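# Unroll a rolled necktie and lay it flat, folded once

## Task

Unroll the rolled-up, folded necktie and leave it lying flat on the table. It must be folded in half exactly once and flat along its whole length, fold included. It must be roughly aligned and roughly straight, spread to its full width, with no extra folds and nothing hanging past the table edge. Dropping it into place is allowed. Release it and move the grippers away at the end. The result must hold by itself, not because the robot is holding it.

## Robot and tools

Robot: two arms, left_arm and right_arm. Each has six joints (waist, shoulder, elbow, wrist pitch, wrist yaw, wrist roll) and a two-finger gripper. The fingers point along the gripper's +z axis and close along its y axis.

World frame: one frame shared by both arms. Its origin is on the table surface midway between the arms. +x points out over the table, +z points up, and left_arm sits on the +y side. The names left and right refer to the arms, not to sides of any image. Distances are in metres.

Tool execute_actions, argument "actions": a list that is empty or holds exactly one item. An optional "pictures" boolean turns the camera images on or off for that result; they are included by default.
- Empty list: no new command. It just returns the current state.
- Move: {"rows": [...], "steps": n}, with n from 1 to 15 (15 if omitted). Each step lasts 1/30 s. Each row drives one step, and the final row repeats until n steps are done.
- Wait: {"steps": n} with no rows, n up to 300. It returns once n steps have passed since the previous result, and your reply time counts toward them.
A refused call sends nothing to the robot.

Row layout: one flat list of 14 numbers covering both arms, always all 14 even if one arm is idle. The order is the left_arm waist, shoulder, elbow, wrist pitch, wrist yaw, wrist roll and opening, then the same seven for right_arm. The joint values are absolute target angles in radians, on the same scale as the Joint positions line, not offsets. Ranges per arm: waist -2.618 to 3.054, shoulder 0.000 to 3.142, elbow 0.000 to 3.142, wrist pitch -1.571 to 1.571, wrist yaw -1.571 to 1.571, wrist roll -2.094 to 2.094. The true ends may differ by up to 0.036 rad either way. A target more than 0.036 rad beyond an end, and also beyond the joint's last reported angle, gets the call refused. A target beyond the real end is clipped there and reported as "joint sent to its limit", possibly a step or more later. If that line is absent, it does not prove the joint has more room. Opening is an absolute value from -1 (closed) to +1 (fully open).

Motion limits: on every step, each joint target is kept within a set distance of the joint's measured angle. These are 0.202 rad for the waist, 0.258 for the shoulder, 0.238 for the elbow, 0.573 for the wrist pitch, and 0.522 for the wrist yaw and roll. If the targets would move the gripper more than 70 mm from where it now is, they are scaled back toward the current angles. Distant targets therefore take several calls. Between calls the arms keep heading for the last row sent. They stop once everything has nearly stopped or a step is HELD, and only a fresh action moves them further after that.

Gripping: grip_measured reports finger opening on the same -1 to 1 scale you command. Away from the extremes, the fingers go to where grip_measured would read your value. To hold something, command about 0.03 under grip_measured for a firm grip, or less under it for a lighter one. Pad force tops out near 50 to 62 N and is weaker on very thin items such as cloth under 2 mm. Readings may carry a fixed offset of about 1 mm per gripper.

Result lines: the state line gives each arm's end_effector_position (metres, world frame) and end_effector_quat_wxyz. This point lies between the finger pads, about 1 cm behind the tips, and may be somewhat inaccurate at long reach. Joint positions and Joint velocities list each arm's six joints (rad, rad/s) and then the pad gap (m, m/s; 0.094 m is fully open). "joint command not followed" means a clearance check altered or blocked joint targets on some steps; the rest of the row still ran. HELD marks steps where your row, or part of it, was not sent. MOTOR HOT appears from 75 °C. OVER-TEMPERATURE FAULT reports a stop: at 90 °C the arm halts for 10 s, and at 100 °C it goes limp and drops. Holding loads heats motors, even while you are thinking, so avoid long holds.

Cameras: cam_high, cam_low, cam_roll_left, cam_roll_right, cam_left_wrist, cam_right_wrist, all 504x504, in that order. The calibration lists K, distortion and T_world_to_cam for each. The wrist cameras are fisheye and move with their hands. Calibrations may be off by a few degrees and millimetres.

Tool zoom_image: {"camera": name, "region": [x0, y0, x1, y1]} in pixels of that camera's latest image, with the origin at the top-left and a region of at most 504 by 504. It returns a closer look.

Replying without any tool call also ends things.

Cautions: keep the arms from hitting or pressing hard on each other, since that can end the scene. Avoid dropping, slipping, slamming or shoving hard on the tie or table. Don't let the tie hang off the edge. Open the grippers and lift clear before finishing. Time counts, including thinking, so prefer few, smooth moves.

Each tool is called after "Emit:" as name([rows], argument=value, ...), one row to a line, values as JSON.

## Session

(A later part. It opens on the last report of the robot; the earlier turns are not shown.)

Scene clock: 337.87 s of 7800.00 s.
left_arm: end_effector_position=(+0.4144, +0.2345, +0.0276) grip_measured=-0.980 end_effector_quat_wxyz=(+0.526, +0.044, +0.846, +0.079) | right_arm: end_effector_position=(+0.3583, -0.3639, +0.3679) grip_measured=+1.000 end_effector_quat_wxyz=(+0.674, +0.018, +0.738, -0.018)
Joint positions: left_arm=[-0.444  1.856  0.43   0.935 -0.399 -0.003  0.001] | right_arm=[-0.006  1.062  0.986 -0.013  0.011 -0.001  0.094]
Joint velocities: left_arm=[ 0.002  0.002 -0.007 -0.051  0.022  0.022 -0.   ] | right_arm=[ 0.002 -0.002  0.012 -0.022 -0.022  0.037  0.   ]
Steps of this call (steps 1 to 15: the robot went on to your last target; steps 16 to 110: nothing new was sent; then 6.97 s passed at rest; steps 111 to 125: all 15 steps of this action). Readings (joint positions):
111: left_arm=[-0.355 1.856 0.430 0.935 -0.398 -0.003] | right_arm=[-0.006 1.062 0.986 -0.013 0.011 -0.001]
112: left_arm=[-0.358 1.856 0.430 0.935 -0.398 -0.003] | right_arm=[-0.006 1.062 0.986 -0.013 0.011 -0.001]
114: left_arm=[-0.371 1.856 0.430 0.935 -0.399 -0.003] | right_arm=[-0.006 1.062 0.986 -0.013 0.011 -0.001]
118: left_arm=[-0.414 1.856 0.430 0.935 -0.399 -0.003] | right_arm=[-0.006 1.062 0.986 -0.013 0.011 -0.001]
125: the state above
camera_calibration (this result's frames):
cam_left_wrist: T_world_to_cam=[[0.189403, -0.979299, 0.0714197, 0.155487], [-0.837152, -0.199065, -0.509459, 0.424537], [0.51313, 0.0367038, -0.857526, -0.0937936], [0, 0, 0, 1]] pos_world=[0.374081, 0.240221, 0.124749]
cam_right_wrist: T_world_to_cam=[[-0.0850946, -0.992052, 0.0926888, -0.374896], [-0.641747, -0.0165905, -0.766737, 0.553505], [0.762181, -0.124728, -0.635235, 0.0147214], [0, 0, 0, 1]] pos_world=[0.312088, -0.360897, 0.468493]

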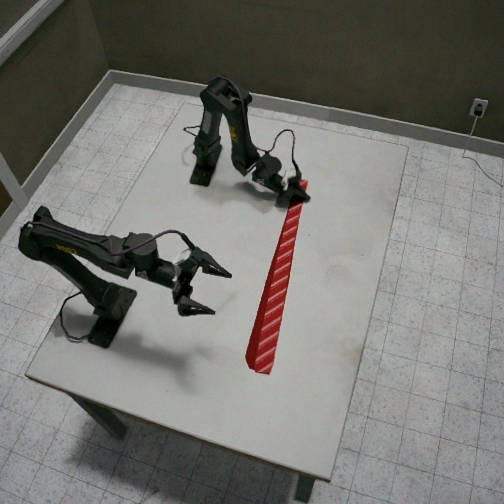

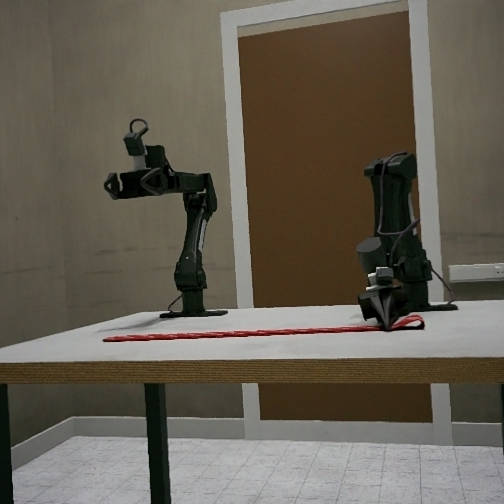

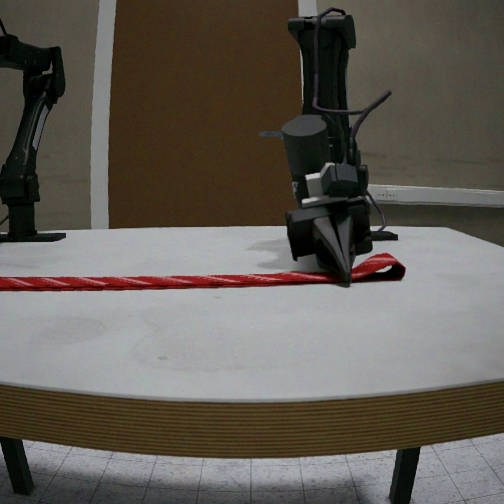

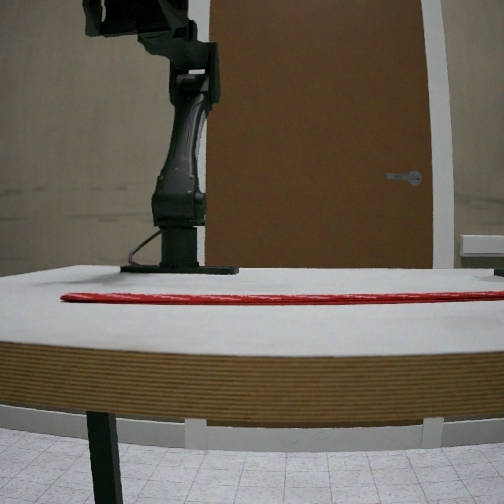

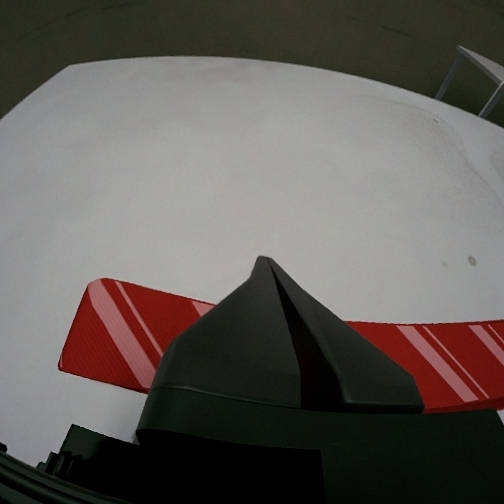

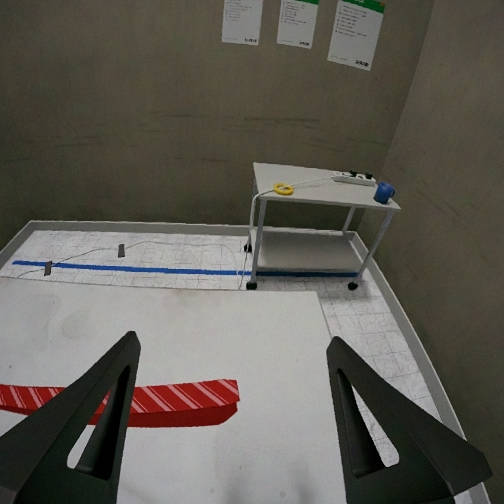

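Emit:
execute_actions([
  {"rows":[[-0.45,1.6,0.42,0.9,-0.4,0,-1,0,1.059,1.0,0,0,0,1],[-0.45,1.6,0.42,0.9,-0.4,0,-1,0,1.059,1.0,0,0,0,1],[-0.45,1.6,0.42,0.9,-0.4,0,-1,0,1.059,1.0,0,0,0,1],[-0.45,1.6,0.42,0.9,-0.4,0,-1,0,1.059,1.0,0,0,0,1],[-0.45,1.6,0.42,0.9,-0.4,0,-1,0,1.059,1.0,0,0,0,1],[-0.29,1.6,0.42,0.9,-0.4,0,-1,0,1.059,1.0,0,0,0,1]],"steps":15},
], pictures=false)

Emit:
execute_actions([
  {"rows":[[-0.29,1.6,0.42,0.9,-0.4,0,-1,0,1.059,1.0,0,0,0,1],[-0.29,1.6,0.42,0.9,-0.4,0,-1,0,1.059,1.0,0,0,0,1],[-0.29,1.6,0.42,0.9,-0.4,0,-1,0,1.059,1.0,0,0,0,1],[-0.29,1.9,0.42,0.9,-0.4,0,-1,0,1.059,1.0,0,0,0,1]],"steps":15},
])

Emit:
zoom_image(camera="cam_roll_left", region=[240, 200, 480, 310])

Emit:
execute_actions([
  {"rows":[[-0.29,1.5,0.42,0.88,-0.4,0,-1,0,1.059,1.0,0,0,0,1]],"steps":15},
])

Emit:
zoom_image(camera="cam_roll_left", region=[240, 200, 480, 310])

Scene clock: 350.83 s of 7800.00 s.
left_arm: end_effector_position=(+0.4254, +0.2972, +0.1119) grip_measured=-0.980 end_effector_quat_wxyz=(+0.601, -0.046, +0.792, +0.102) | right_arm: end_effector_position=(+0.3583, -0.3639, +0.3679) grip_measured=+1.000 end_effector_quat_wxyz=(+0.674, +0.018, +0.738, -0.018)
Joint positions: left_arm=[-0.285  1.603  0.416  0.904 -0.4   -0.003  0.001] | right_arm=[-0.006  1.062  0.986 -0.013  0.011 -0.001  0.094]
Joint velocities: left_arm=[-0.012 -0.007  0.002 -0.022  0.022 -0.066 -0.   ] | right_arm=[ 0.002  0.002  0.002  0.022 -0.037 -0.022  0.   ]
Steps of this call (steps 1 to 15: the robot went on to your last target; steps 16 to 110: nothing new was sent; then 8.80 s passed at rest; steps 111 to 125: all 15 steps of this action). Readings (joint positions):
111: left_arm=[-0.444 1.825 0.429 0.910 -0.397 -0.003] | right_arm=[-0.006 1.062 0.986 -0.013 0.011 -0.001]
112: left_arm=[-0.444 1.765 0.417 0.883 -0.397 -0.003] | right_arm=[-0.006 1.062 0.986 -0.013 0.011 -0.001]
114: left_arm=[-0.444 1.656 0.413 0.889 -0.397 -0.003] | right_arm=[-0.006 1.062 0.986 -0.013 0.011 -0.001]
118: left_arm=[-0.343 1.603 0.416 0.924 -0.385 -0.003] | right_arm=[-0.006 1.062 0.986 -0.013 0.011 -0.001]
125: the state above

Scene clock: 351.33 s of 7800.00 s.
left_arm: end_effector_position=(+0.4204, +0.2984, +0.0247) grip_measured=-0.980 end_effector_quat_wxyz=(+0.520, -0.025, +0.845, +0.123) | right_arm: end_effector_position=(+0.3583, -0.3639, +0.3679) grip_measured=+1.000 end_effector_quat_wxyz=(+0.674, +0.018, +0.738, -0.018)
Joint positions: left_arm=[-0.287  1.879  0.428  0.965 -0.406 -0.004  0.001] | right_arm=[-0.006  1.062  0.986 -0.013  0.011 -0.001  0.094]
Joint velocities: left_arm=[-0.002  0.007 -0.002  0.022  0.037  0.007 -0.   ] | right_arm=[ 0.002 -0.002  0.002 -0.007 -0.022  0.11   0.   ]
Steps of this call (steps 1 to 15: all 15 steps of this action). Readings (joint positions):
1: left_arm=[-0.285 1.603 0.416 0.903 -0.400 -0.003] | right_arm=[-0.006 1.062 0.986 -0.013 0.011 -0.001]
2: left_arm=[-0.285 1.603 0.416 0.902 -0.400 -0.003] | right_arm=[-0.006 1.062 0.986 -0.013 0.011 -0.001]
4: left_arm=[-0.285 1.634 0.416 0.922 -0.402 -0.003] | right_arm=[-0.006 1.062 0.986 -0.013 0.011 -0.001]
8: left_arm=[-0.286 1.873 0.425 0.953 -0.406 -0.004] | right_arm=[-0.006 1.062 0.986 -0.013 0.011 -0.001]
15: the state above
camera_calibration (this result's frames):
cam_left_wrist: T_world_to_cam=[[0.345741, -0.935609, 0.0714098, 0.138337], [-0.790769, -0.331492, -0.514585, 0.460999], [0.505122, 0.121444, -0.854461, -0.123674], [0, 0, 0, 1]] pos_world=[0.379186, 0.297266, 0.121669]
cam_right_wrist: T_world_to_cam=[[-0.0850946, -0.992052, 0.0926888, -0.374896], [-0.641747, -0.0165905, -0.766737, 0.553505], [0.762181, -0.124728, -0.635235, 0.0147214], [0, 0, 0, 1]] pos_world=[0.312088, -0.360897, 0.468493]

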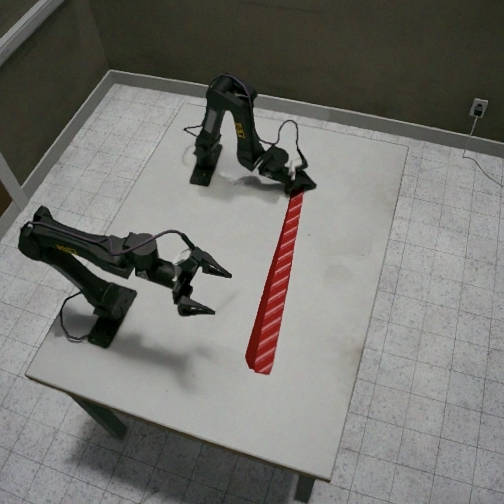

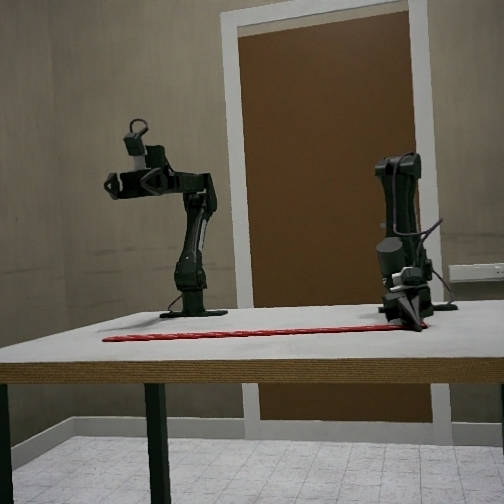

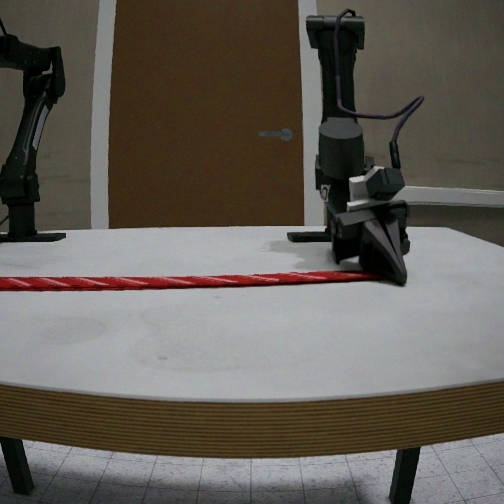

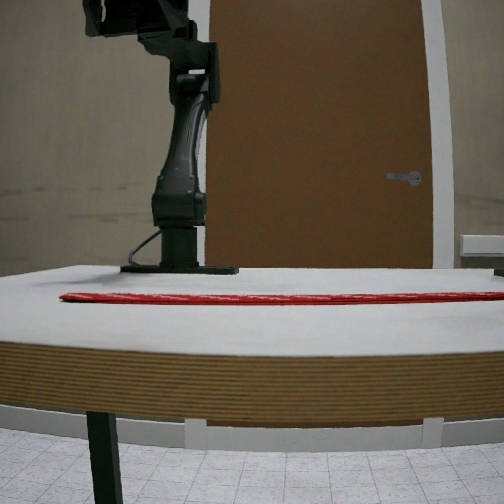

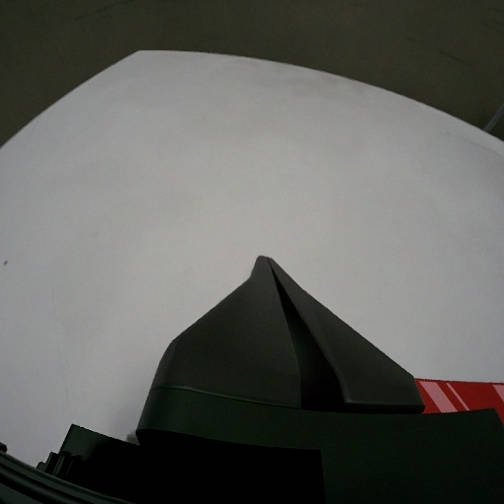

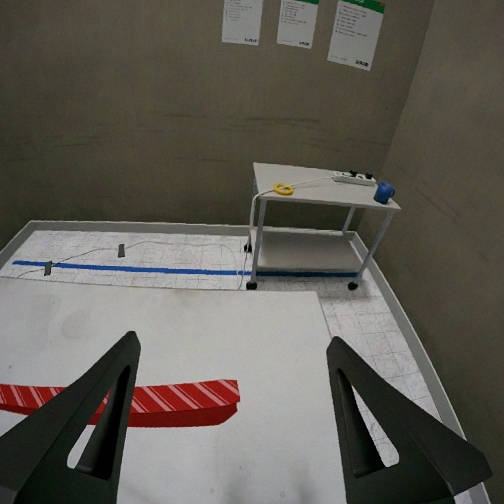

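Region (240, 200, 480, 310) of cam_roll_left's 504x504 image, scaled by 2.100, with more detail than that image has; it fills the top 231 rows of this view, and the rest is white.

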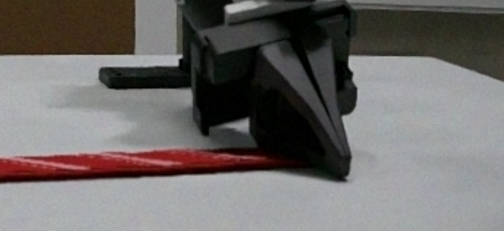

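Scene clock: 351.83 s of 7800.00 s.
left_arm: end_effector_position=(+0.4232, +0.2970, +0.1482) grip_measured=-0.980 end_effector_quat_wxyz=(+0.634, -0.055, +0.766, +0.093) | right_arm: end_effector_position=(+0.3583, -0.3639, +0.3679) grip_measured=+1.000 end_effector_quat_wxyz=(+0.674, +0.018, +0.738, -0.018)
Joint positions: left_arm=[-0.287  1.498  0.415  0.888 -0.401 -0.004  0.001] | right_arm=[-0.006  1.062  0.986 -0.013  0.011 -0.001  0.094]
Joint velocities: left_arm=[-0.017 -0.002 -0.007 -0.095 -0.051 -0.051  0.   ] | right_arm=[-0.007 -0.012  0.012 -0.066 -0.022  0.095  0.   ]
Steps of this call (steps 1 to 15: all 15 steps of this action). Readings (joint positions):
1: left_arm=[-0.287 1.845 0.427 0.938 -0.404 -0.004] | right_arm=[-0.006 1.062 0.986 -0.013 0.011 -0.001]
2: left_arm=[-0.287 1.778 0.416 0.899 -0.402 -0.004] | right_arm=[-0.006 1.062 0.986 -0.013 0.011 -0.001]
4: left_arm=[-0.287 1.629 0.411 0.879 -0.401 -0.004] | right_arm=[-0.006 1.062 0.986 -0.013 0.011 -0.001]
8: left_arm=[-0.287 1.499 0.415 0.921 -0.401 -0.004] | right_arm=[-0.006 1.062 0.986 -0.013 0.011 -0.001]
15: the state above
camera_calibration (this result's frames):
cam_left_wrist: T_world_to_cam=[[0.299771, -0.928817, 0.2178, 0.123039], [-0.61826, -0.36301, -0.697122, 0.489666], [0.726562, 0.0743195, -0.683069, -0.124504], [0, 0, 0, 1]] pos_world=[0.356317, 0.301287, 0.229515]
cam_right_wrist: T_world_to_cam=[[-0.0850946, -0.992052, 0.0926888, -0.374896], [-0.641747, -0.0165905, -0.766737, 0.553505], [0.762181, -0.124728, -0.635235, 0.0147214], [0, 0, 0, 1]] pos_world=[0.312088, -0.360897, 0.468493]

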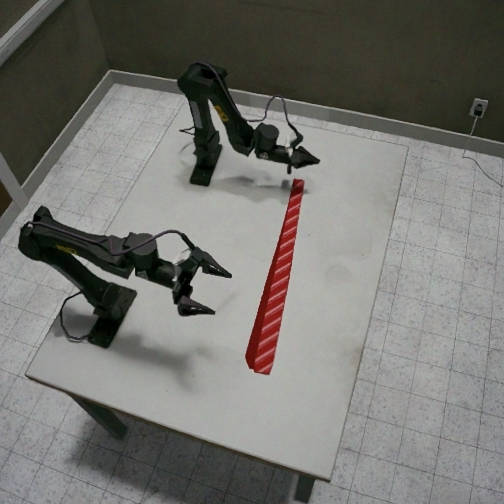

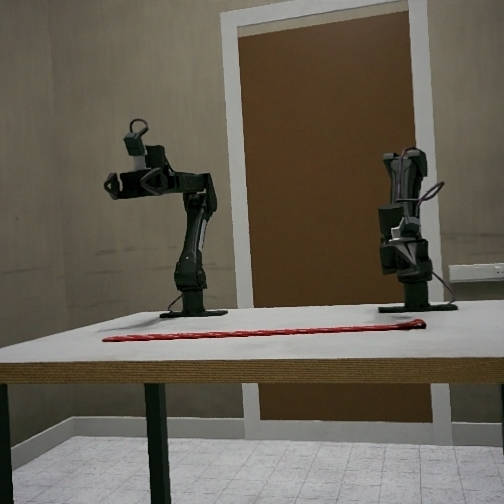

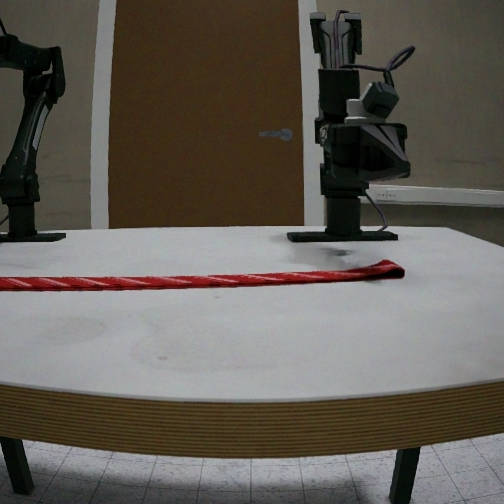

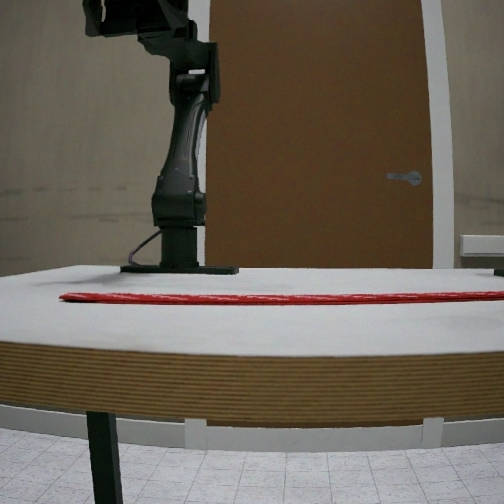

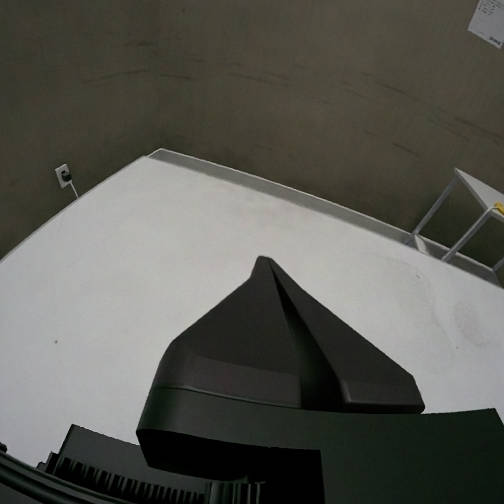

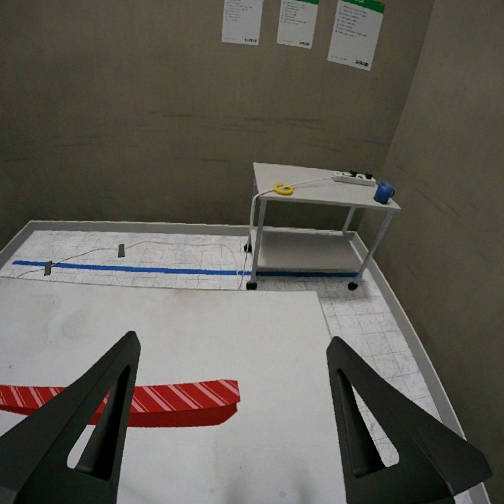

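Region (240, 200, 480, 310) of cam_roll_left's 504x504 image, scaled by 2.100, with more detail than that image has; it fills the top 231 rows of this view, and the rest is white.

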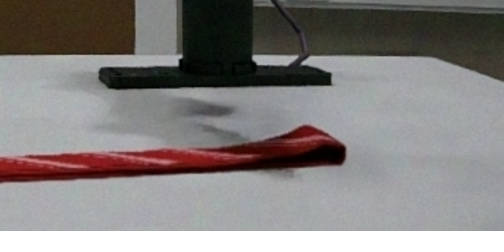

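Emit:
execute_actions([
  {"rows":[[-0.295,1.55,0.35,0.9,-0.4,0,-1,0,1.059,1.0,0,0,0,1],[-0.295,1.55,0.35,0.9,-0.4,0,-1,0,1.059,1.0,0,0,0,1],[-0.295,1.55,0.35,0.9,-0.4,0,-1,0,1.059,1.0,0,0,0,1],[-0.295,1.55,0.35,0.9,-0.4,0,-1,0,1.059,1.0,0,0,0,1],[-0.295,1.55,0.35,0.9,-0.4,0,-1,0,1.059,1.0,0,0,0,1],[-0.295,1.84,0.35,0.9,-0.4,0,-1,0,1.059,1.0,0,0,0,1]],"steps":15},
], pictures=false)

Emit:
execute_actions([
  {"rows":[[-0.295,1.85,0.35,0.92,-0.4,0,-1,0,1.059,1.0,0,0,0,1]],"steps":12},
])

Emit:
zoom_image(camera="cam_roll_left", region=[240, 200, 480, 310])

Emit:
execute_actions([
  {"rows":[[-0.295,1.4,0.35,0.88,-0.4,0,-1,0,1.059,1.0,0,0,0,1]],"steps":15},
])

Emit:
zoom_image(camera="cam_roll_left", region=[320, 230, 440, 300])

Scene clock: 364.30 s of 7800.00 s.
left_arm: end_effector_position=(+0.4023, +0.3009, +0.0253) grip_measured=-0.980 end_effector_quat_wxyz=(+0.514, -0.022, +0.849, +0.123) | right_arm: end_effector_position=(+0.3583, -0.3639, +0.3679) grip_measured=+1.000 end_effector_quat_wxyz=(+0.674, +0.018, +0.738, -0.018)
Joint positions: left_arm=[-0.29   1.819  0.361  0.956 -0.406 -0.004  0.001] | right_arm=[-0.006  1.062  0.986 -0.013  0.011 -0.001  0.094]
Joint velocities: left_arm=[-0.002 -0.012 -0.002 -0.007 -0.007  0.051 -0.001] | right_arm=[-0.002 -0.007  0.007 -0.022  0.051  0.022  0.   ]
Steps of this call (steps 1 to 15: the robot went on to your last target; steps 16 to 110: nothing new was sent; then 8.30 s passed at rest; steps 111 to 125: all 15 steps of this action). Readings (joint positions):
111: left_arm=[-0.287 1.503 0.408 0.890 -0.401 -0.004] | right_arm=[-0.006 1.062 0.986 -0.013 0.011 -0.001]
112: left_arm=[-0.287 1.512 0.397 0.901 -0.401 -0.004] | right_arm=[-0.006 1.062 0.986 -0.013 0.011 -0.001]
114: left_arm=[-0.287 1.532 0.371 0.899 -0.401 -0.004] | right_arm=[-0.006 1.062 0.986 -0.013 0.011 -0.001]
118: left_arm=[-0.287 1.717 0.362 0.934 -0.402 -0.004] | right_arm=[-0.006 1.062 0.986 -0.013 0.011 -0.001]
125: the state above

Scene clock: 364.70 s of 7800.00 s.
left_arm: end_effector_position=(+0.4028, +0.3008, +0.0253) grip_measured=-0.980 end_effector_quat_wxyz=(+0.515, -0.023, +0.848, +0.123) | right_arm: end_effector_position=(+0.3583, -0.3639, +0.3679) grip_measured=+1.000 end_effector_quat_wxyz=(+0.674, +0.018, +0.738, -0.018)
Joint positions: left_arm=[-0.29   1.824  0.361  0.966 -0.406 -0.004  0.001] | right_arm=[-0.006  1.062  0.986 -0.013  0.011 -0.001  0.094]
Joint velocities: left_arm=[ 0.012  0.012  0.007 -0.007 -0.051 -0.095  0.   ] | right_arm=[-0.007 -0.002  0.002  0.007  0.022 -0.037  0.   ]
Steps of this call (steps 1 to 12: all 12 steps of this action). Readings (joint positions):
1: left_arm=[-0.290 1.819 0.361 0.957 -0.406 -0.004] | right_arm=[-0.006 1.062 0.986 -0.013 0.011 -0.001]
2: left_arm=[-0.290 1.820 0.361 0.958 -0.406 -0.004] | right_arm=[-0.006 1.062 0.986 -0.013 0.011 -0.001]
4: left_arm=[-0.290 1.823 0.361 0.963 -0.406 -0.004] | right_arm=[-0.006 1.062 0.986 -0.013 0.011 -0.001]
8: left_arm=[-0.290 1.824 0.361 0.965 -0.406 -0.004] | right_arm=[-0.006 1.062 0.986 -0.013 0.011 -0.001]
12: the state above
camera_calibration (this result's frames):
cam_left_wrist: T_world_to_cam=[[0.34416, -0.936601, 0.065821, 0.14768], [-0.797284, -0.328552, -0.506352, 0.449727], [0.495875, 0.121788, -0.859811, -0.110818], [0, 0, 0, 1]] pos_world=[0.362686, 0.299572, 0.122717]
cam_right_wrist: T_world_to_cam=[[-0.0850946, -0.992052, 0.0926888, -0.374896], [-0.641747, -0.0165905, -0.766737, 0.553505], [0.762181, -0.124728, -0.635235, 0.0147214], [0, 0, 0, 1]] pos_world=[0.312088, -0.360897, 0.468493]

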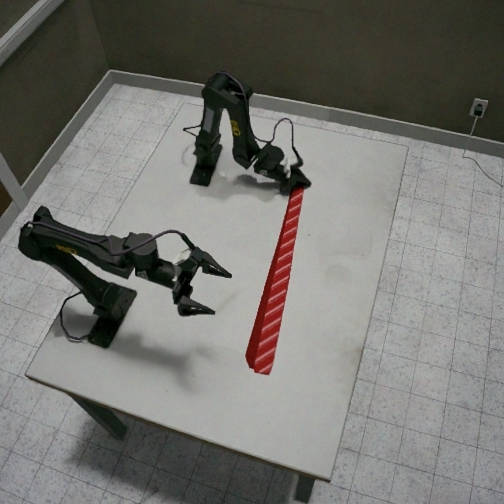

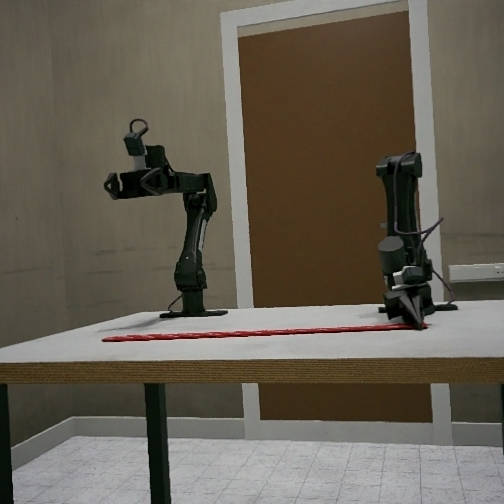

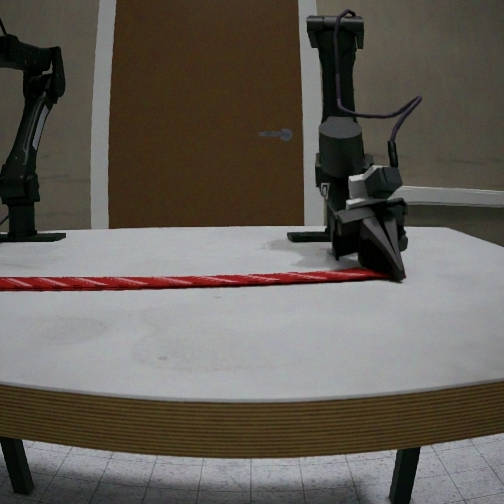

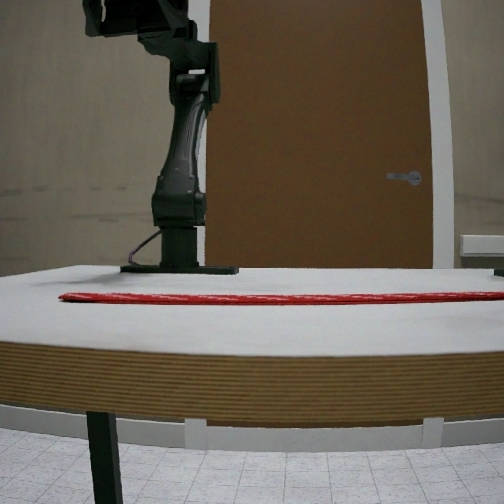

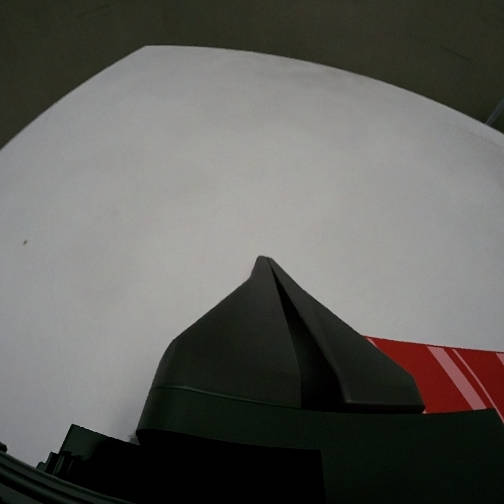

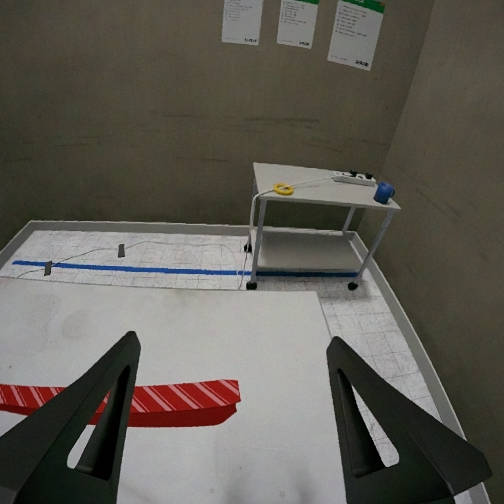

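Region (240, 200, 480, 310) of cam_roll_left's 504x504 image, scaled by 2.100, with more detail than that image has; it fills the top 231 rows of this view, and the rest is white.

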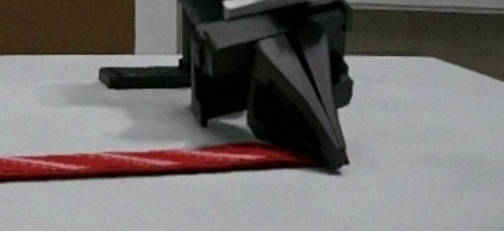

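Scene clock: 365.20 s of 7800.00 s.
left_arm: end_effector_position=(+0.4047, +0.2996, +0.1580) grip_measured=-0.980 end_effector_quat_wxyz=(+0.646, -0.058, +0.756, +0.088) | right_arm: end_effector_position=(+0.3583, -0.3639, +0.3679) grip_measured=+1.000 end_effector_quat_wxyz=(+0.674, +0.018, +0.738, -0.018)
Joint positions: left_arm=[-0.29   1.398  0.347  0.888 -0.401 -0.004  0.001] | right_arm=[-0.006  1.062  0.986 -0.013  0.011 -0.001  0.094]
Joint velocities: left_arm=[ 0.032  0.002 -0.002 -0.081 -0.007  0.037 -0.   ] | right_arm=[ 0.002  0.012  0.007  0.066 -0.022 -0.022  0.   ]
Steps of this call (steps 1 to 15: all 15 steps of this action). Readings (joint positions):
1: left_arm=[-0.290 1.790 0.360 0.938 -0.404 -0.004] | right_arm=[-0.006 1.062 0.986 -0.013 0.011 -0.001]
2: left_arm=[-0.290 1.720 0.350 0.900 -0.402 -0.004] | right_arm=[-0.006 1.062 0.986 -0.013 0.011 -0.001]
4: left_arm=[-0.290 1.557 0.344 0.876 -0.401 -0.004] | right_arm=[-0.006 1.062 0.986 -0.013 0.011 -0.001]
8: left_arm=[-0.290 1.399 0.347 0.922 -0.401 -0.004] | right_arm=[-0.006 1.062 0.986 -0.013 0.011 -0.001]
15: the state above
camera_calibration (this result's frames):
cam_left_wrist: T_world_to_cam=[[0.290065, -0.928082, 0.233508, 0.130059], [-0.59643, -0.366129, -0.714298, 0.480803], [0.748421, 0.0679218, -0.659737, -0.115147], [0, 0, 0, 1]] pos_world=[0.335219, 0.304562, 0.2371]
cam_right_wrist: T_world_to_cam=[[-0.0850946, -0.992052, 0.0926888, -0.374896], [-0.641747, -0.0165905, -0.766737, 0.553505], [0.762181, -0.124728, -0.635235, 0.0147214], [0, 0, 0, 1]] pos_world=[0.312088, -0.360897, 0.468493]

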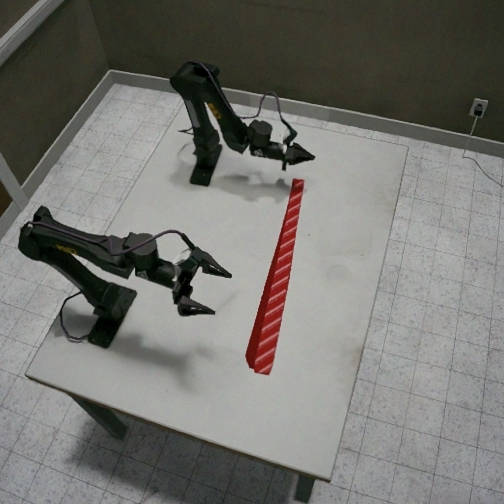

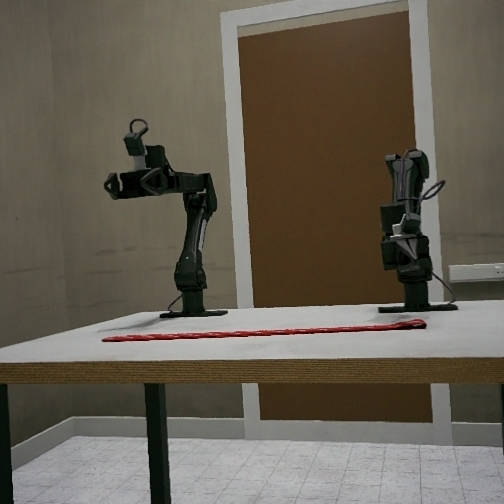

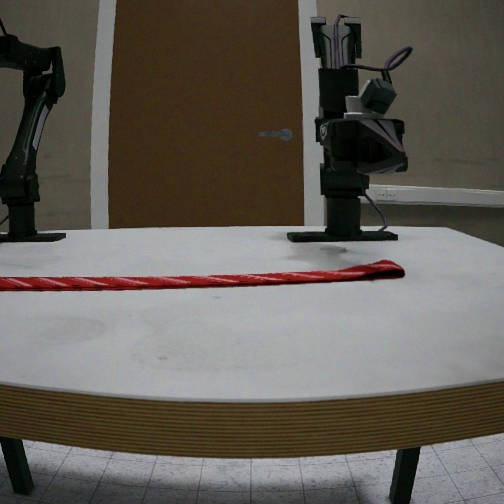

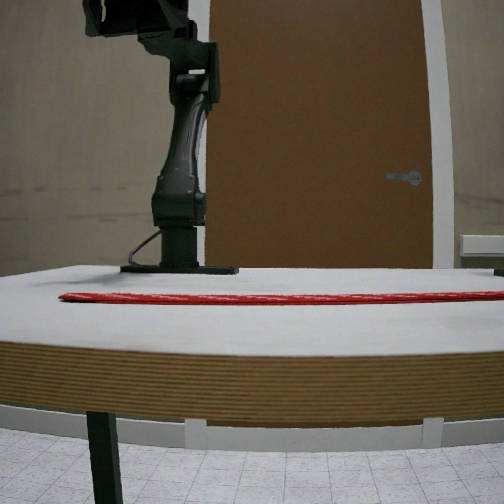

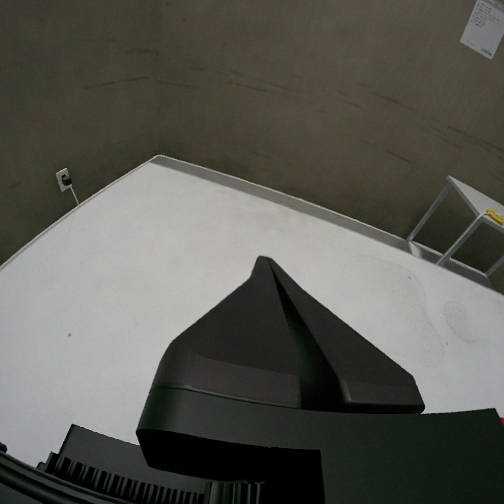

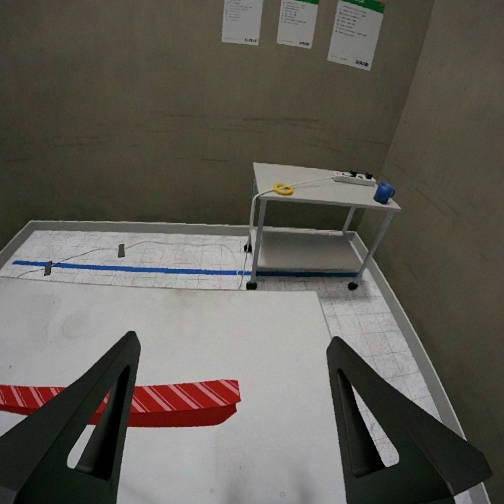

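Region (320, 230, 440, 300) of cam_roll_left's 504x504 image, scaled by 4.200, with more detail than that image has; it fills the top 294 rows of this view, and the rest is white.

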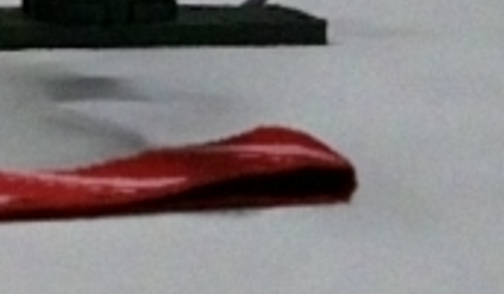

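Emit:
execute_actions([
  {"rows":[[-0.3,1.6,0.35,0.9,-0.4,0,-1,0,1.059,1.0,0,0,0,1],[-0.3,1.6,0.35,0.9,-0.4,0,-1,0,1.059,1.0,0,0,0,1],[-0.3,1.6,0.35,0.9,-0.4,0,-1,0,1.059,1.0,0,0,0,1],[-0.3,1.6,0.35,0.9,-0.4,0,-1,0,1.059,1.0,0,0,0,1],[-0.3,1.87,0.35,0.92,-0.4,0,-1,0,1.059,1.0,0,0,0,1]],"steps":15},
], pictures=false)

Emit:
execute_actions([
  {"rows":[[-0.285,1.88,0.35,0.92,-0.4,0,-1,0,1.059,1.0,0,0,0,1]],"steps":15},
], pictures=false)

Emit:
execute_actions([
  {"rows":[[-0.285,1.4,0.35,0.88,-0.4,0,-1,0,1.059,1.0,0,0,0,1]],"steps":15},
], pictures=false)

Emit:
execute_actions([
  {"rows":[[0,1.03,1.05,0,0,0,1,0,1.059,1.0,0,0,0,1]],"steps":15},
])

Scene clock: 380.57 s of 7800.00 s.
left_arm: end_effector_position=(+0.4035, +0.2992, +0.0251) grip_measured=-0.980 end_effector_quat_wxyz=(+0.519, -0.023, +0.845, +0.122) | right_arm: end_effector_position=(+0.3583, -0.3639, +0.3679) grip_measured=+1.000 end_effector_quat_wxyz=(+0.674, +0.018, +0.738, -0.018)
Joint positions: left_arm=[-0.295  1.838  0.36   0.989 -0.41  -0.005  0.001] | right_arm=[-0.006  1.062  0.986 -0.013  0.011 -0.001  0.094]
Joint velocities: left_arm=[ 0.007  0.007 -0.002 -0.037  0.051 -0.022  0.001] | right_arm=[-0.022  0.017  0.007  0.022 -0.051  0.037  0.   ]
Steps of this call (steps 1 to 15: the robot went on to your last target; steps 16 to 110: nothing new was sent; then 11.20 s passed at rest; steps 111 to 125: all 15 steps of this action). Readings (joint positions):
111: left_arm=[-0.290 1.425 0.348 0.900 -0.403 -0.004] | right_arm=[-0.006 1.062 0.986 -0.013 0.011 -0.001]
112: left_arm=[-0.290 1.477 0.354 0.921 -0.403 -0.004] | right_arm=[-0.006 1.062 0.986 -0.013 0.011 -0.001]
114: left_arm=[-0.292 1.568 0.353 0.907 -0.402 -0.004] | right_arm=[-0.006 1.062 0.986 -0.013 0.011 -0.001]
118: left_arm=[-0.294 1.827 0.354 0.972 -0.409 -0.005] | right_arm=[-0.006 1.062 0.986 -0.013 0.011 -0.001]
125: the state above

Scene clock: 381.07 s of 7800.00 s.
left_arm: end_effector_position=(+0.4041, +0.2992, +0.0249) grip_measured=-0.980 end_effector_quat_wxyz=(+0.521, -0.023, +0.844, +0.122) | right_arm: end_effector_position=(+0.3583, -0.3639, +0.3679) grip_measured=+1.000 end_effector_quat_wxyz=(+0.674, +0.018, +0.738, -0.018)
Joint positions: left_arm=[-0.295  1.845  0.36   1.001 -0.411 -0.005  0.001] | right_arm=[-0.006  1.062  0.986 -0.013  0.011 -0.001  0.094]
Joint velocities: left_arm=[ 0.002 -0.012 -0.012 -0.007  0.022  0.007 -0.   ] | right_arm=[-0.012  0.002  0.007  0.037  0.007 -0.022  0.   ]
Steps of this call (steps 1 to 15: all 15 steps of this action). Readings (joint positions):
1: left_arm=[-0.295 1.839 0.360 0.990 -0.410 -0.005] | right_arm=[-0.006 1.062 0.986 -0.013 0.011 -0.001]
2: left_arm=[-0.295 1.841 0.360 0.994 -0.411 -0.005] | right_arm=[-0.006 1.062 0.986 -0.013 0.011 -0.001]
4: left_arm=[-0.295 1.843 0.360 0.998 -0.411 -0.005] | right_arm=[-0.006 1.062 0.986 -0.013 0.011 -0.001]
8: left_arm=[-0.295 1.845 0.360 1.001 -0.411 -0.005] | right_arm=[-0.006 1.062 0.986 -0.013 0.011 -0.001]
15: the state above

Scene clock: 381.57 s of 7800.00 s.
left_arm: end_effector_position=(+0.4048, +0.2982, +0.1590) grip_measured=-0.980 end_effector_quat_wxyz=(+0.648, -0.057, +0.755, +0.087) | right_arm: end_effector_position=(+0.3583, -0.3639, +0.3679) grip_measured=+1.000 end_effector_quat_wxyz=(+0.674, +0.018, +0.738, -0.018)
Joint positions: left_arm=[-0.295  1.398  0.348  0.891 -0.405 -0.005  0.001] | right_arm=[-0.006  1.062  0.986 -0.013  0.011 -0.001  0.094]
Joint velocities: left_arm=[-0.007  0.002 -0.007 -0.139 -0.007 -0.037 -0.   ] | right_arm=[ 0.017  0.007 -0.007  0.022  0.007  0.022  0.   ]
Steps of this call (steps 1 to 15: all 15 steps of this action). Readings (joint positions):
1: left_arm=[-0.295 1.809 0.359 0.972 -0.409 -0.005] | right_arm=[-0.006 1.062 0.986 -0.013 0.011 -0.001]
2: left_arm=[-0.295 1.738 0.350 0.928 -0.406 -0.005] | right_arm=[-0.006 1.062 0.986 -0.013 0.011 -0.001]
4: left_arm=[-0.295 1.572 0.344 0.892 -0.405 -0.005] | right_arm=[-0.006 1.062 0.986 -0.013 0.011 -0.001]
8: left_arm=[-0.295 1.399 0.348 0.929 -0.405 -0.005] | right_arm=[-0.006 1.062 0.986 -0.013 0.011 -0.001]
15: the state above

Scene clock: 382.07 s of 7800.00 s.
left_arm: end_effector_position=(+0.3871, +0.3446, +0.4445) grip_measured=+1.000 end_effector_quat_wxyz=(+0.751, -0.043, +0.657, +0.043) | right_arm: end_effector_position=(+0.3583, -0.3639, +0.3679) grip_measured=+1.000 end_effector_quat_wxyz=(+0.674, +0.018, +0.738, -0.018)
Joint positions: left_arm=[-0.001  1.019  1.053  0.098 -0.028 -0.003  0.094] | right_arm=[-0.006  1.062  0.986 -0.013  0.011 -0.001  0.094]
Joint velocities: left_arm=[ 0.007 -0.007 -0.012 -0.564  0.081  0.022  0.   ] | right_arm=[ 0.007  0.002 -0.012  0.051 -0.051 -0.007  0.   ]
Steps of this call (steps 1 to 15: all 15 steps of this action). Readings (joint positions):
1: left_arm=[-0.264 1.362 0.378 0.784 -0.334 -0.004] | right_arm=[-0.006 1.062 0.986 -0.013 0.011 -0.001]
2: left_arm=[-0.207 1.307 0.427 0.641 -0.263 -0.003] | right_arm=[-0.006 1.062 0.986 -0.013 0.011 -0.001]
4: left_arm=[-0.088 1.187 0.548 0.430 -0.183 -0.003] | right_arm=[-0.006 1.062 0.986 -0.013 0.011 -0.001]
8: left_arm=[-0.001 1.064 0.848 0.189 -0.100 -0.003] | right_arm=[-0.006 1.062 0.986 -0.013 0.011 -0.001]
15: the state above
camera_calibration (this result's frames):
cam_left_wrist: T_world_to_cam=[[0.127752, -0.941313, 0.312426, 0.142378], [-0.399765, -0.337156, -0.852357, 0.666694], [0.907671, -0.0160068, -0.419377, -0.0555999], [0, 0, 0, 1]] pos_world=[0.298799, 0.357912, 0.500462]
cam_right_wrist: T_world_to_cam=[[-0.0850946, -0.992052, 0.0926888, -0.374896], [-0.641747, -0.0165905, -0.766737, 0.553505], [0.762181, -0.124728, -0.635235, 0.0147214], [0, 0, 0, 1]] pos_world=[0.312088, -0.360897, 0.468493]

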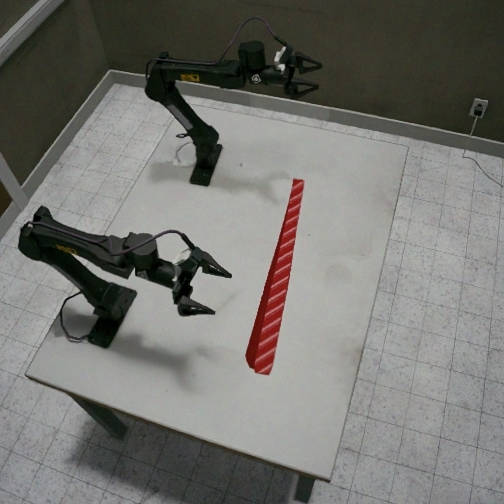

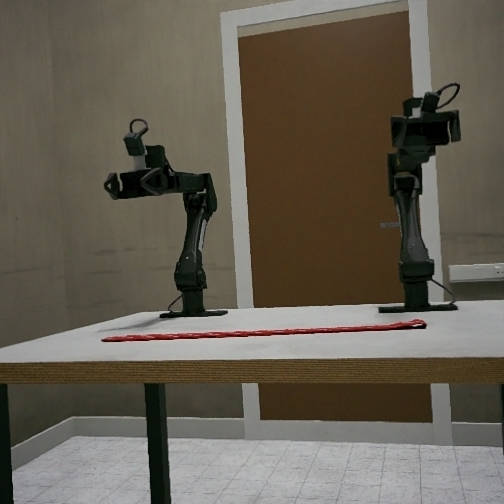

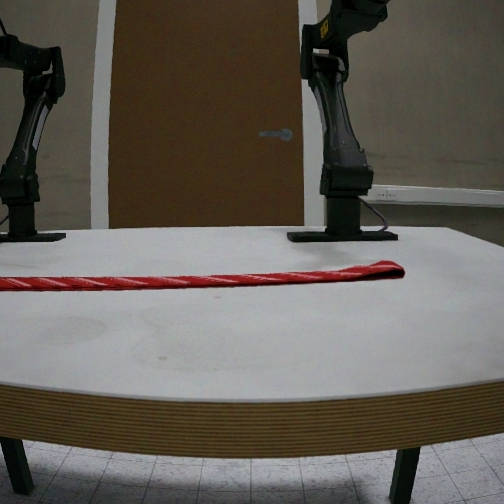

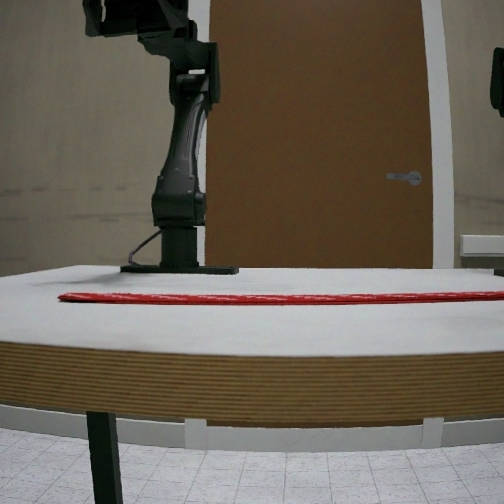

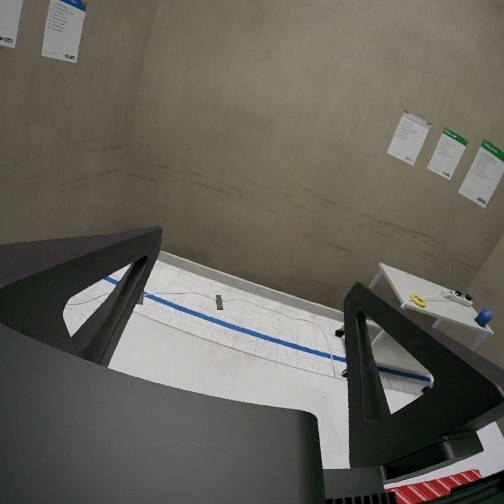

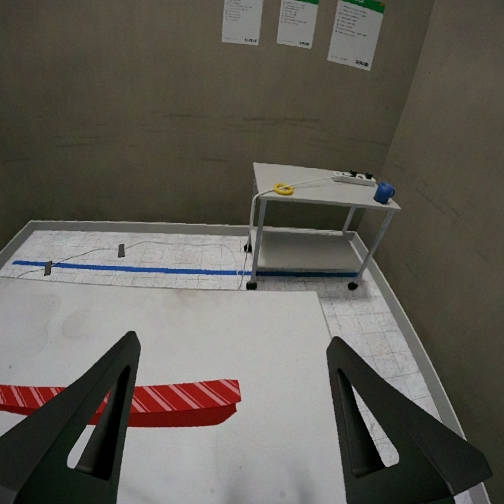

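Emit:
execute_actions([
  {"rows":[[-0.27,1.55,0.35,0.9,-0.4,0,-1,0,1.059,1.0,0,0,0,1],[-0.27,1.55,0.35,0.9,-0.4,0,-1,0,1.059,1.0,0,0,0,1],[-0.27,1.55,0.35,0.9,-0.4,0,-1,0,1.059,1.0,0,0,0,1],[-0.27,1.55,0.35,0.9,-0.4,0,-1,0,1.059,1.0,0,0,0,1],[-0.27,1.55,0.35,0.9,-0.4,0,-1,0,1.059,1.0,0,0,0,1],[-0.27,1.55,0.35,0.9,-0.4,0,-1,0,1.059,1.0,0,0,0,1],[-0.27,1.55,0.35,0.9,-0.4,0,-1,0,1.059,1.0,0,0,0,1],[-0.27,1.55,0.35,0.9,-0.4,0,-1,0,1.059,1.0,0,0,0,1],[-0.27,1.55,0.35,0.9,-0.4,0,-1,0,1.059,1.0,0,0,0,1],[-0.27,1.87,0.35,0.92,-0.4,0,-1,0,1.059,1.0,0,0,0,1]],"steps":15},
], pictures=false)

Emit:
execute_actions([
  {"rows":[[-0.27,1.87,0.35,0.92,-0.4,0,-1,0,1.059,1.0,0,0,0,1]],"steps":10},
])

Scene clock: 397.23 s of 7800.00 s.
left_arm: end_effector_position=(+0.4087, +0.2982, +0.0222) grip_measured=-0.978 end_effector_quat_wxyz=(+0.498, -0.013, +0.861, +0.105) | right_arm: end_effector_position=(+0.3583, -0.3639, +0.3679) grip_measured=+1.000 end_effector_quat_wxyz=(+0.674, +0.018, +0.738, -0.018)
Joint positions: left_arm=[-0.266  1.802  0.401  0.863 -0.342 -0.004  0.001] | right_arm=[-0.006  1.062  0.986 -0.013  0.011 -0.001  0.094]
Joint velocities: left_arm=[-0.164  0.559 -0.271  1.546 -0.403 -0.066 -0.   ] | right_arm=[ 0.002  0.002 -0.017 -0.022 -0.081 -0.081  0.   ]
Steps of this call (steps 1 to 30: the robot went on to your last target; steps 31 to 120: nothing new was sent; then 10.67 s passed at rest; steps 121 to 135: all 15 steps of this action). Readings (joint positions):
121: left_arm=[-0.022 1.039 1.029 0.065 -0.055 -0.003] | right_arm=[-0.006 1.062 0.986 -0.013 0.011 -0.001]
122: left_arm=[-0.060 1.065 0.998 0.163 -0.104 -0.003] | right_arm=[-0.006 1.062 0.986 -0.013 0.011 -0.001]
124: left_arm=[-0.146 1.155 0.917 0.338 -0.174 -0.003] | right_arm=[-0.006 1.062 0.986 -0.013 0.011 -0.001]
128: left_arm=[-0.240 1.396 0.719 0.585 -0.252 -0.003] | right_arm=[-0.006 1.062 0.986 -0.013 0.011 -0.001]
135: the state above

Scene clock: 397.57 s of 7800.00 s.
left_arm: end_effector_position=(+0.4091, +0.3015, +0.0248) grip_measured=-0.978 end_effector_quat_wxyz=(+0.519, -0.023, +0.847, +0.113) | right_arm: end_effector_position=(+0.3583, -0.3639, +0.3679) grip_measured=+1.000 end_effector_quat_wxyz=(+0.674, +0.018, +0.738, -0.018)
Joint positions: left_arm=[-0.27   1.843  0.378  0.977 -0.372 -0.004  0.001] | right_arm=[-0.006  1.062  0.986 -0.013  0.011 -0.001  0.094]
Joint velocities: left_arm=[ 0.007  0.002 -0.012  0.037  0.007 -0.037  0.001] | right_arm=[-0.007 -0.017 -0.017 -0.081  0.007  0.051  0.   ]
Steps of this call (steps 1 to 10: all 10 steps of this action). Readings (joint positions):
1: left_arm=[-0.269 1.816 0.394 0.902 -0.353 -0.004] | right_arm=[-0.006 1.062 0.986 -0.013 0.011 -0.001]
2: left_arm=[-0.270 1.825 0.388 0.927 -0.359 -0.004] | right_arm=[-0.006 1.062 0.986 -0.013 0.011 -0.001]
4: left_arm=[-0.270 1.835 0.383 0.955 -0.364 -0.004] | right_arm=[-0.006 1.062 0.986 -0.013 0.011 -0.001]
8: left_arm=[-0.270 1.841 0.379 0.974 -0.371 -0.004] | right_arm=[-0.006 1.062 0.986 -0.013 0.011 -0.001]
10: the state above
camera_calibration (this result's frames):
cam_left_wrist: T_world_to_cam=[[0.333767, -0.938882, 0.0842622, 0.150743], [-0.797569, -0.328914, -0.505667, 0.454952], [0.502477, 0.10157, -0.858604, -0.111107], [0, 0, 0, 1]] pos_world=[0.368372, 0.302455, 0.121955]
cam_right_wrist: T_world_to_cam=[[-0.0850946, -0.992052, 0.0926888, -0.374896], [-0.641747, -0.0165905, -0.766737, 0.553505], [0.762181, -0.124728, -0.635235, 0.0147214], [0, 0, 0, 1]] pos_world=[0.312088, -0.360897, 0.468493]

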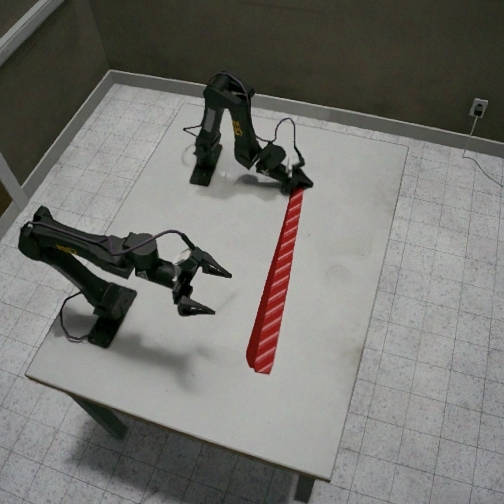

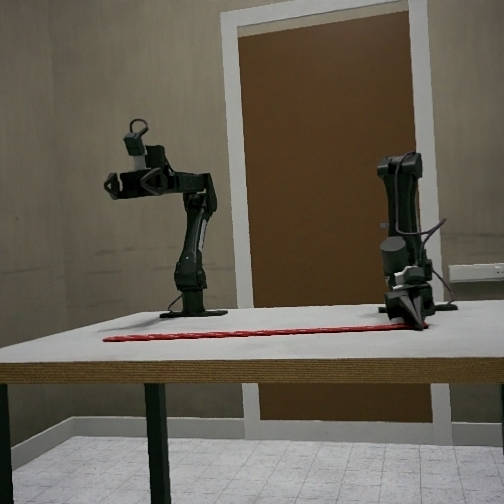

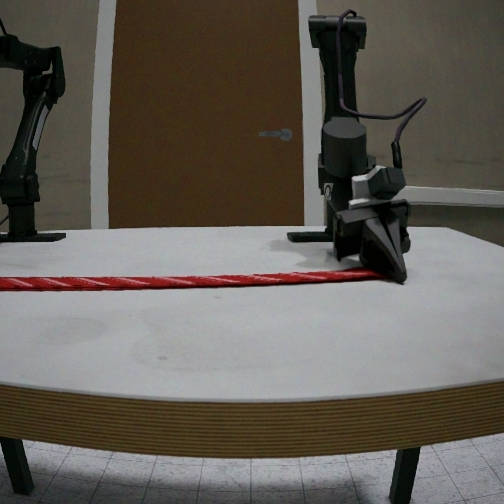

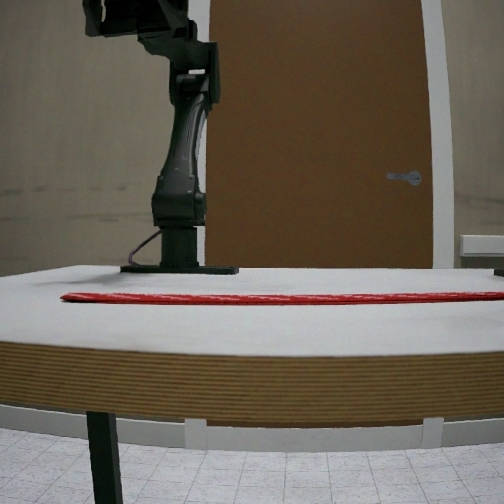

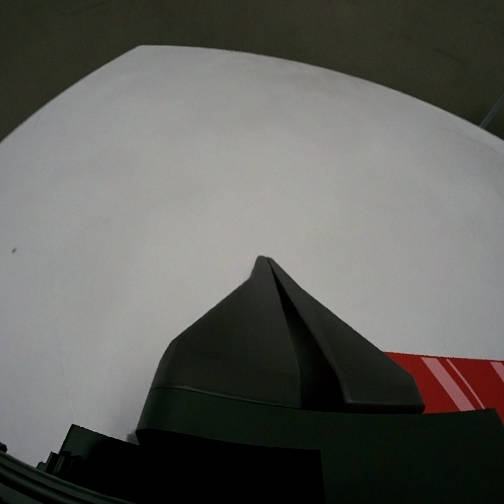

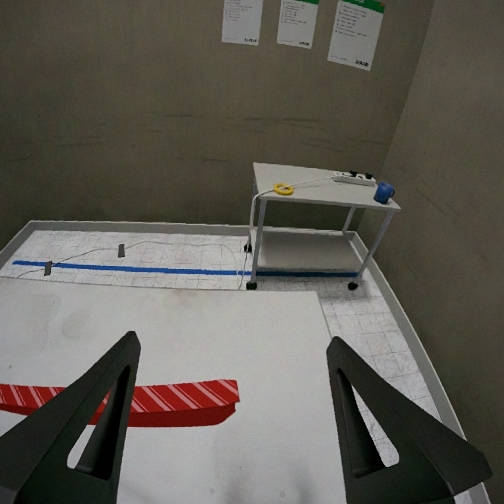

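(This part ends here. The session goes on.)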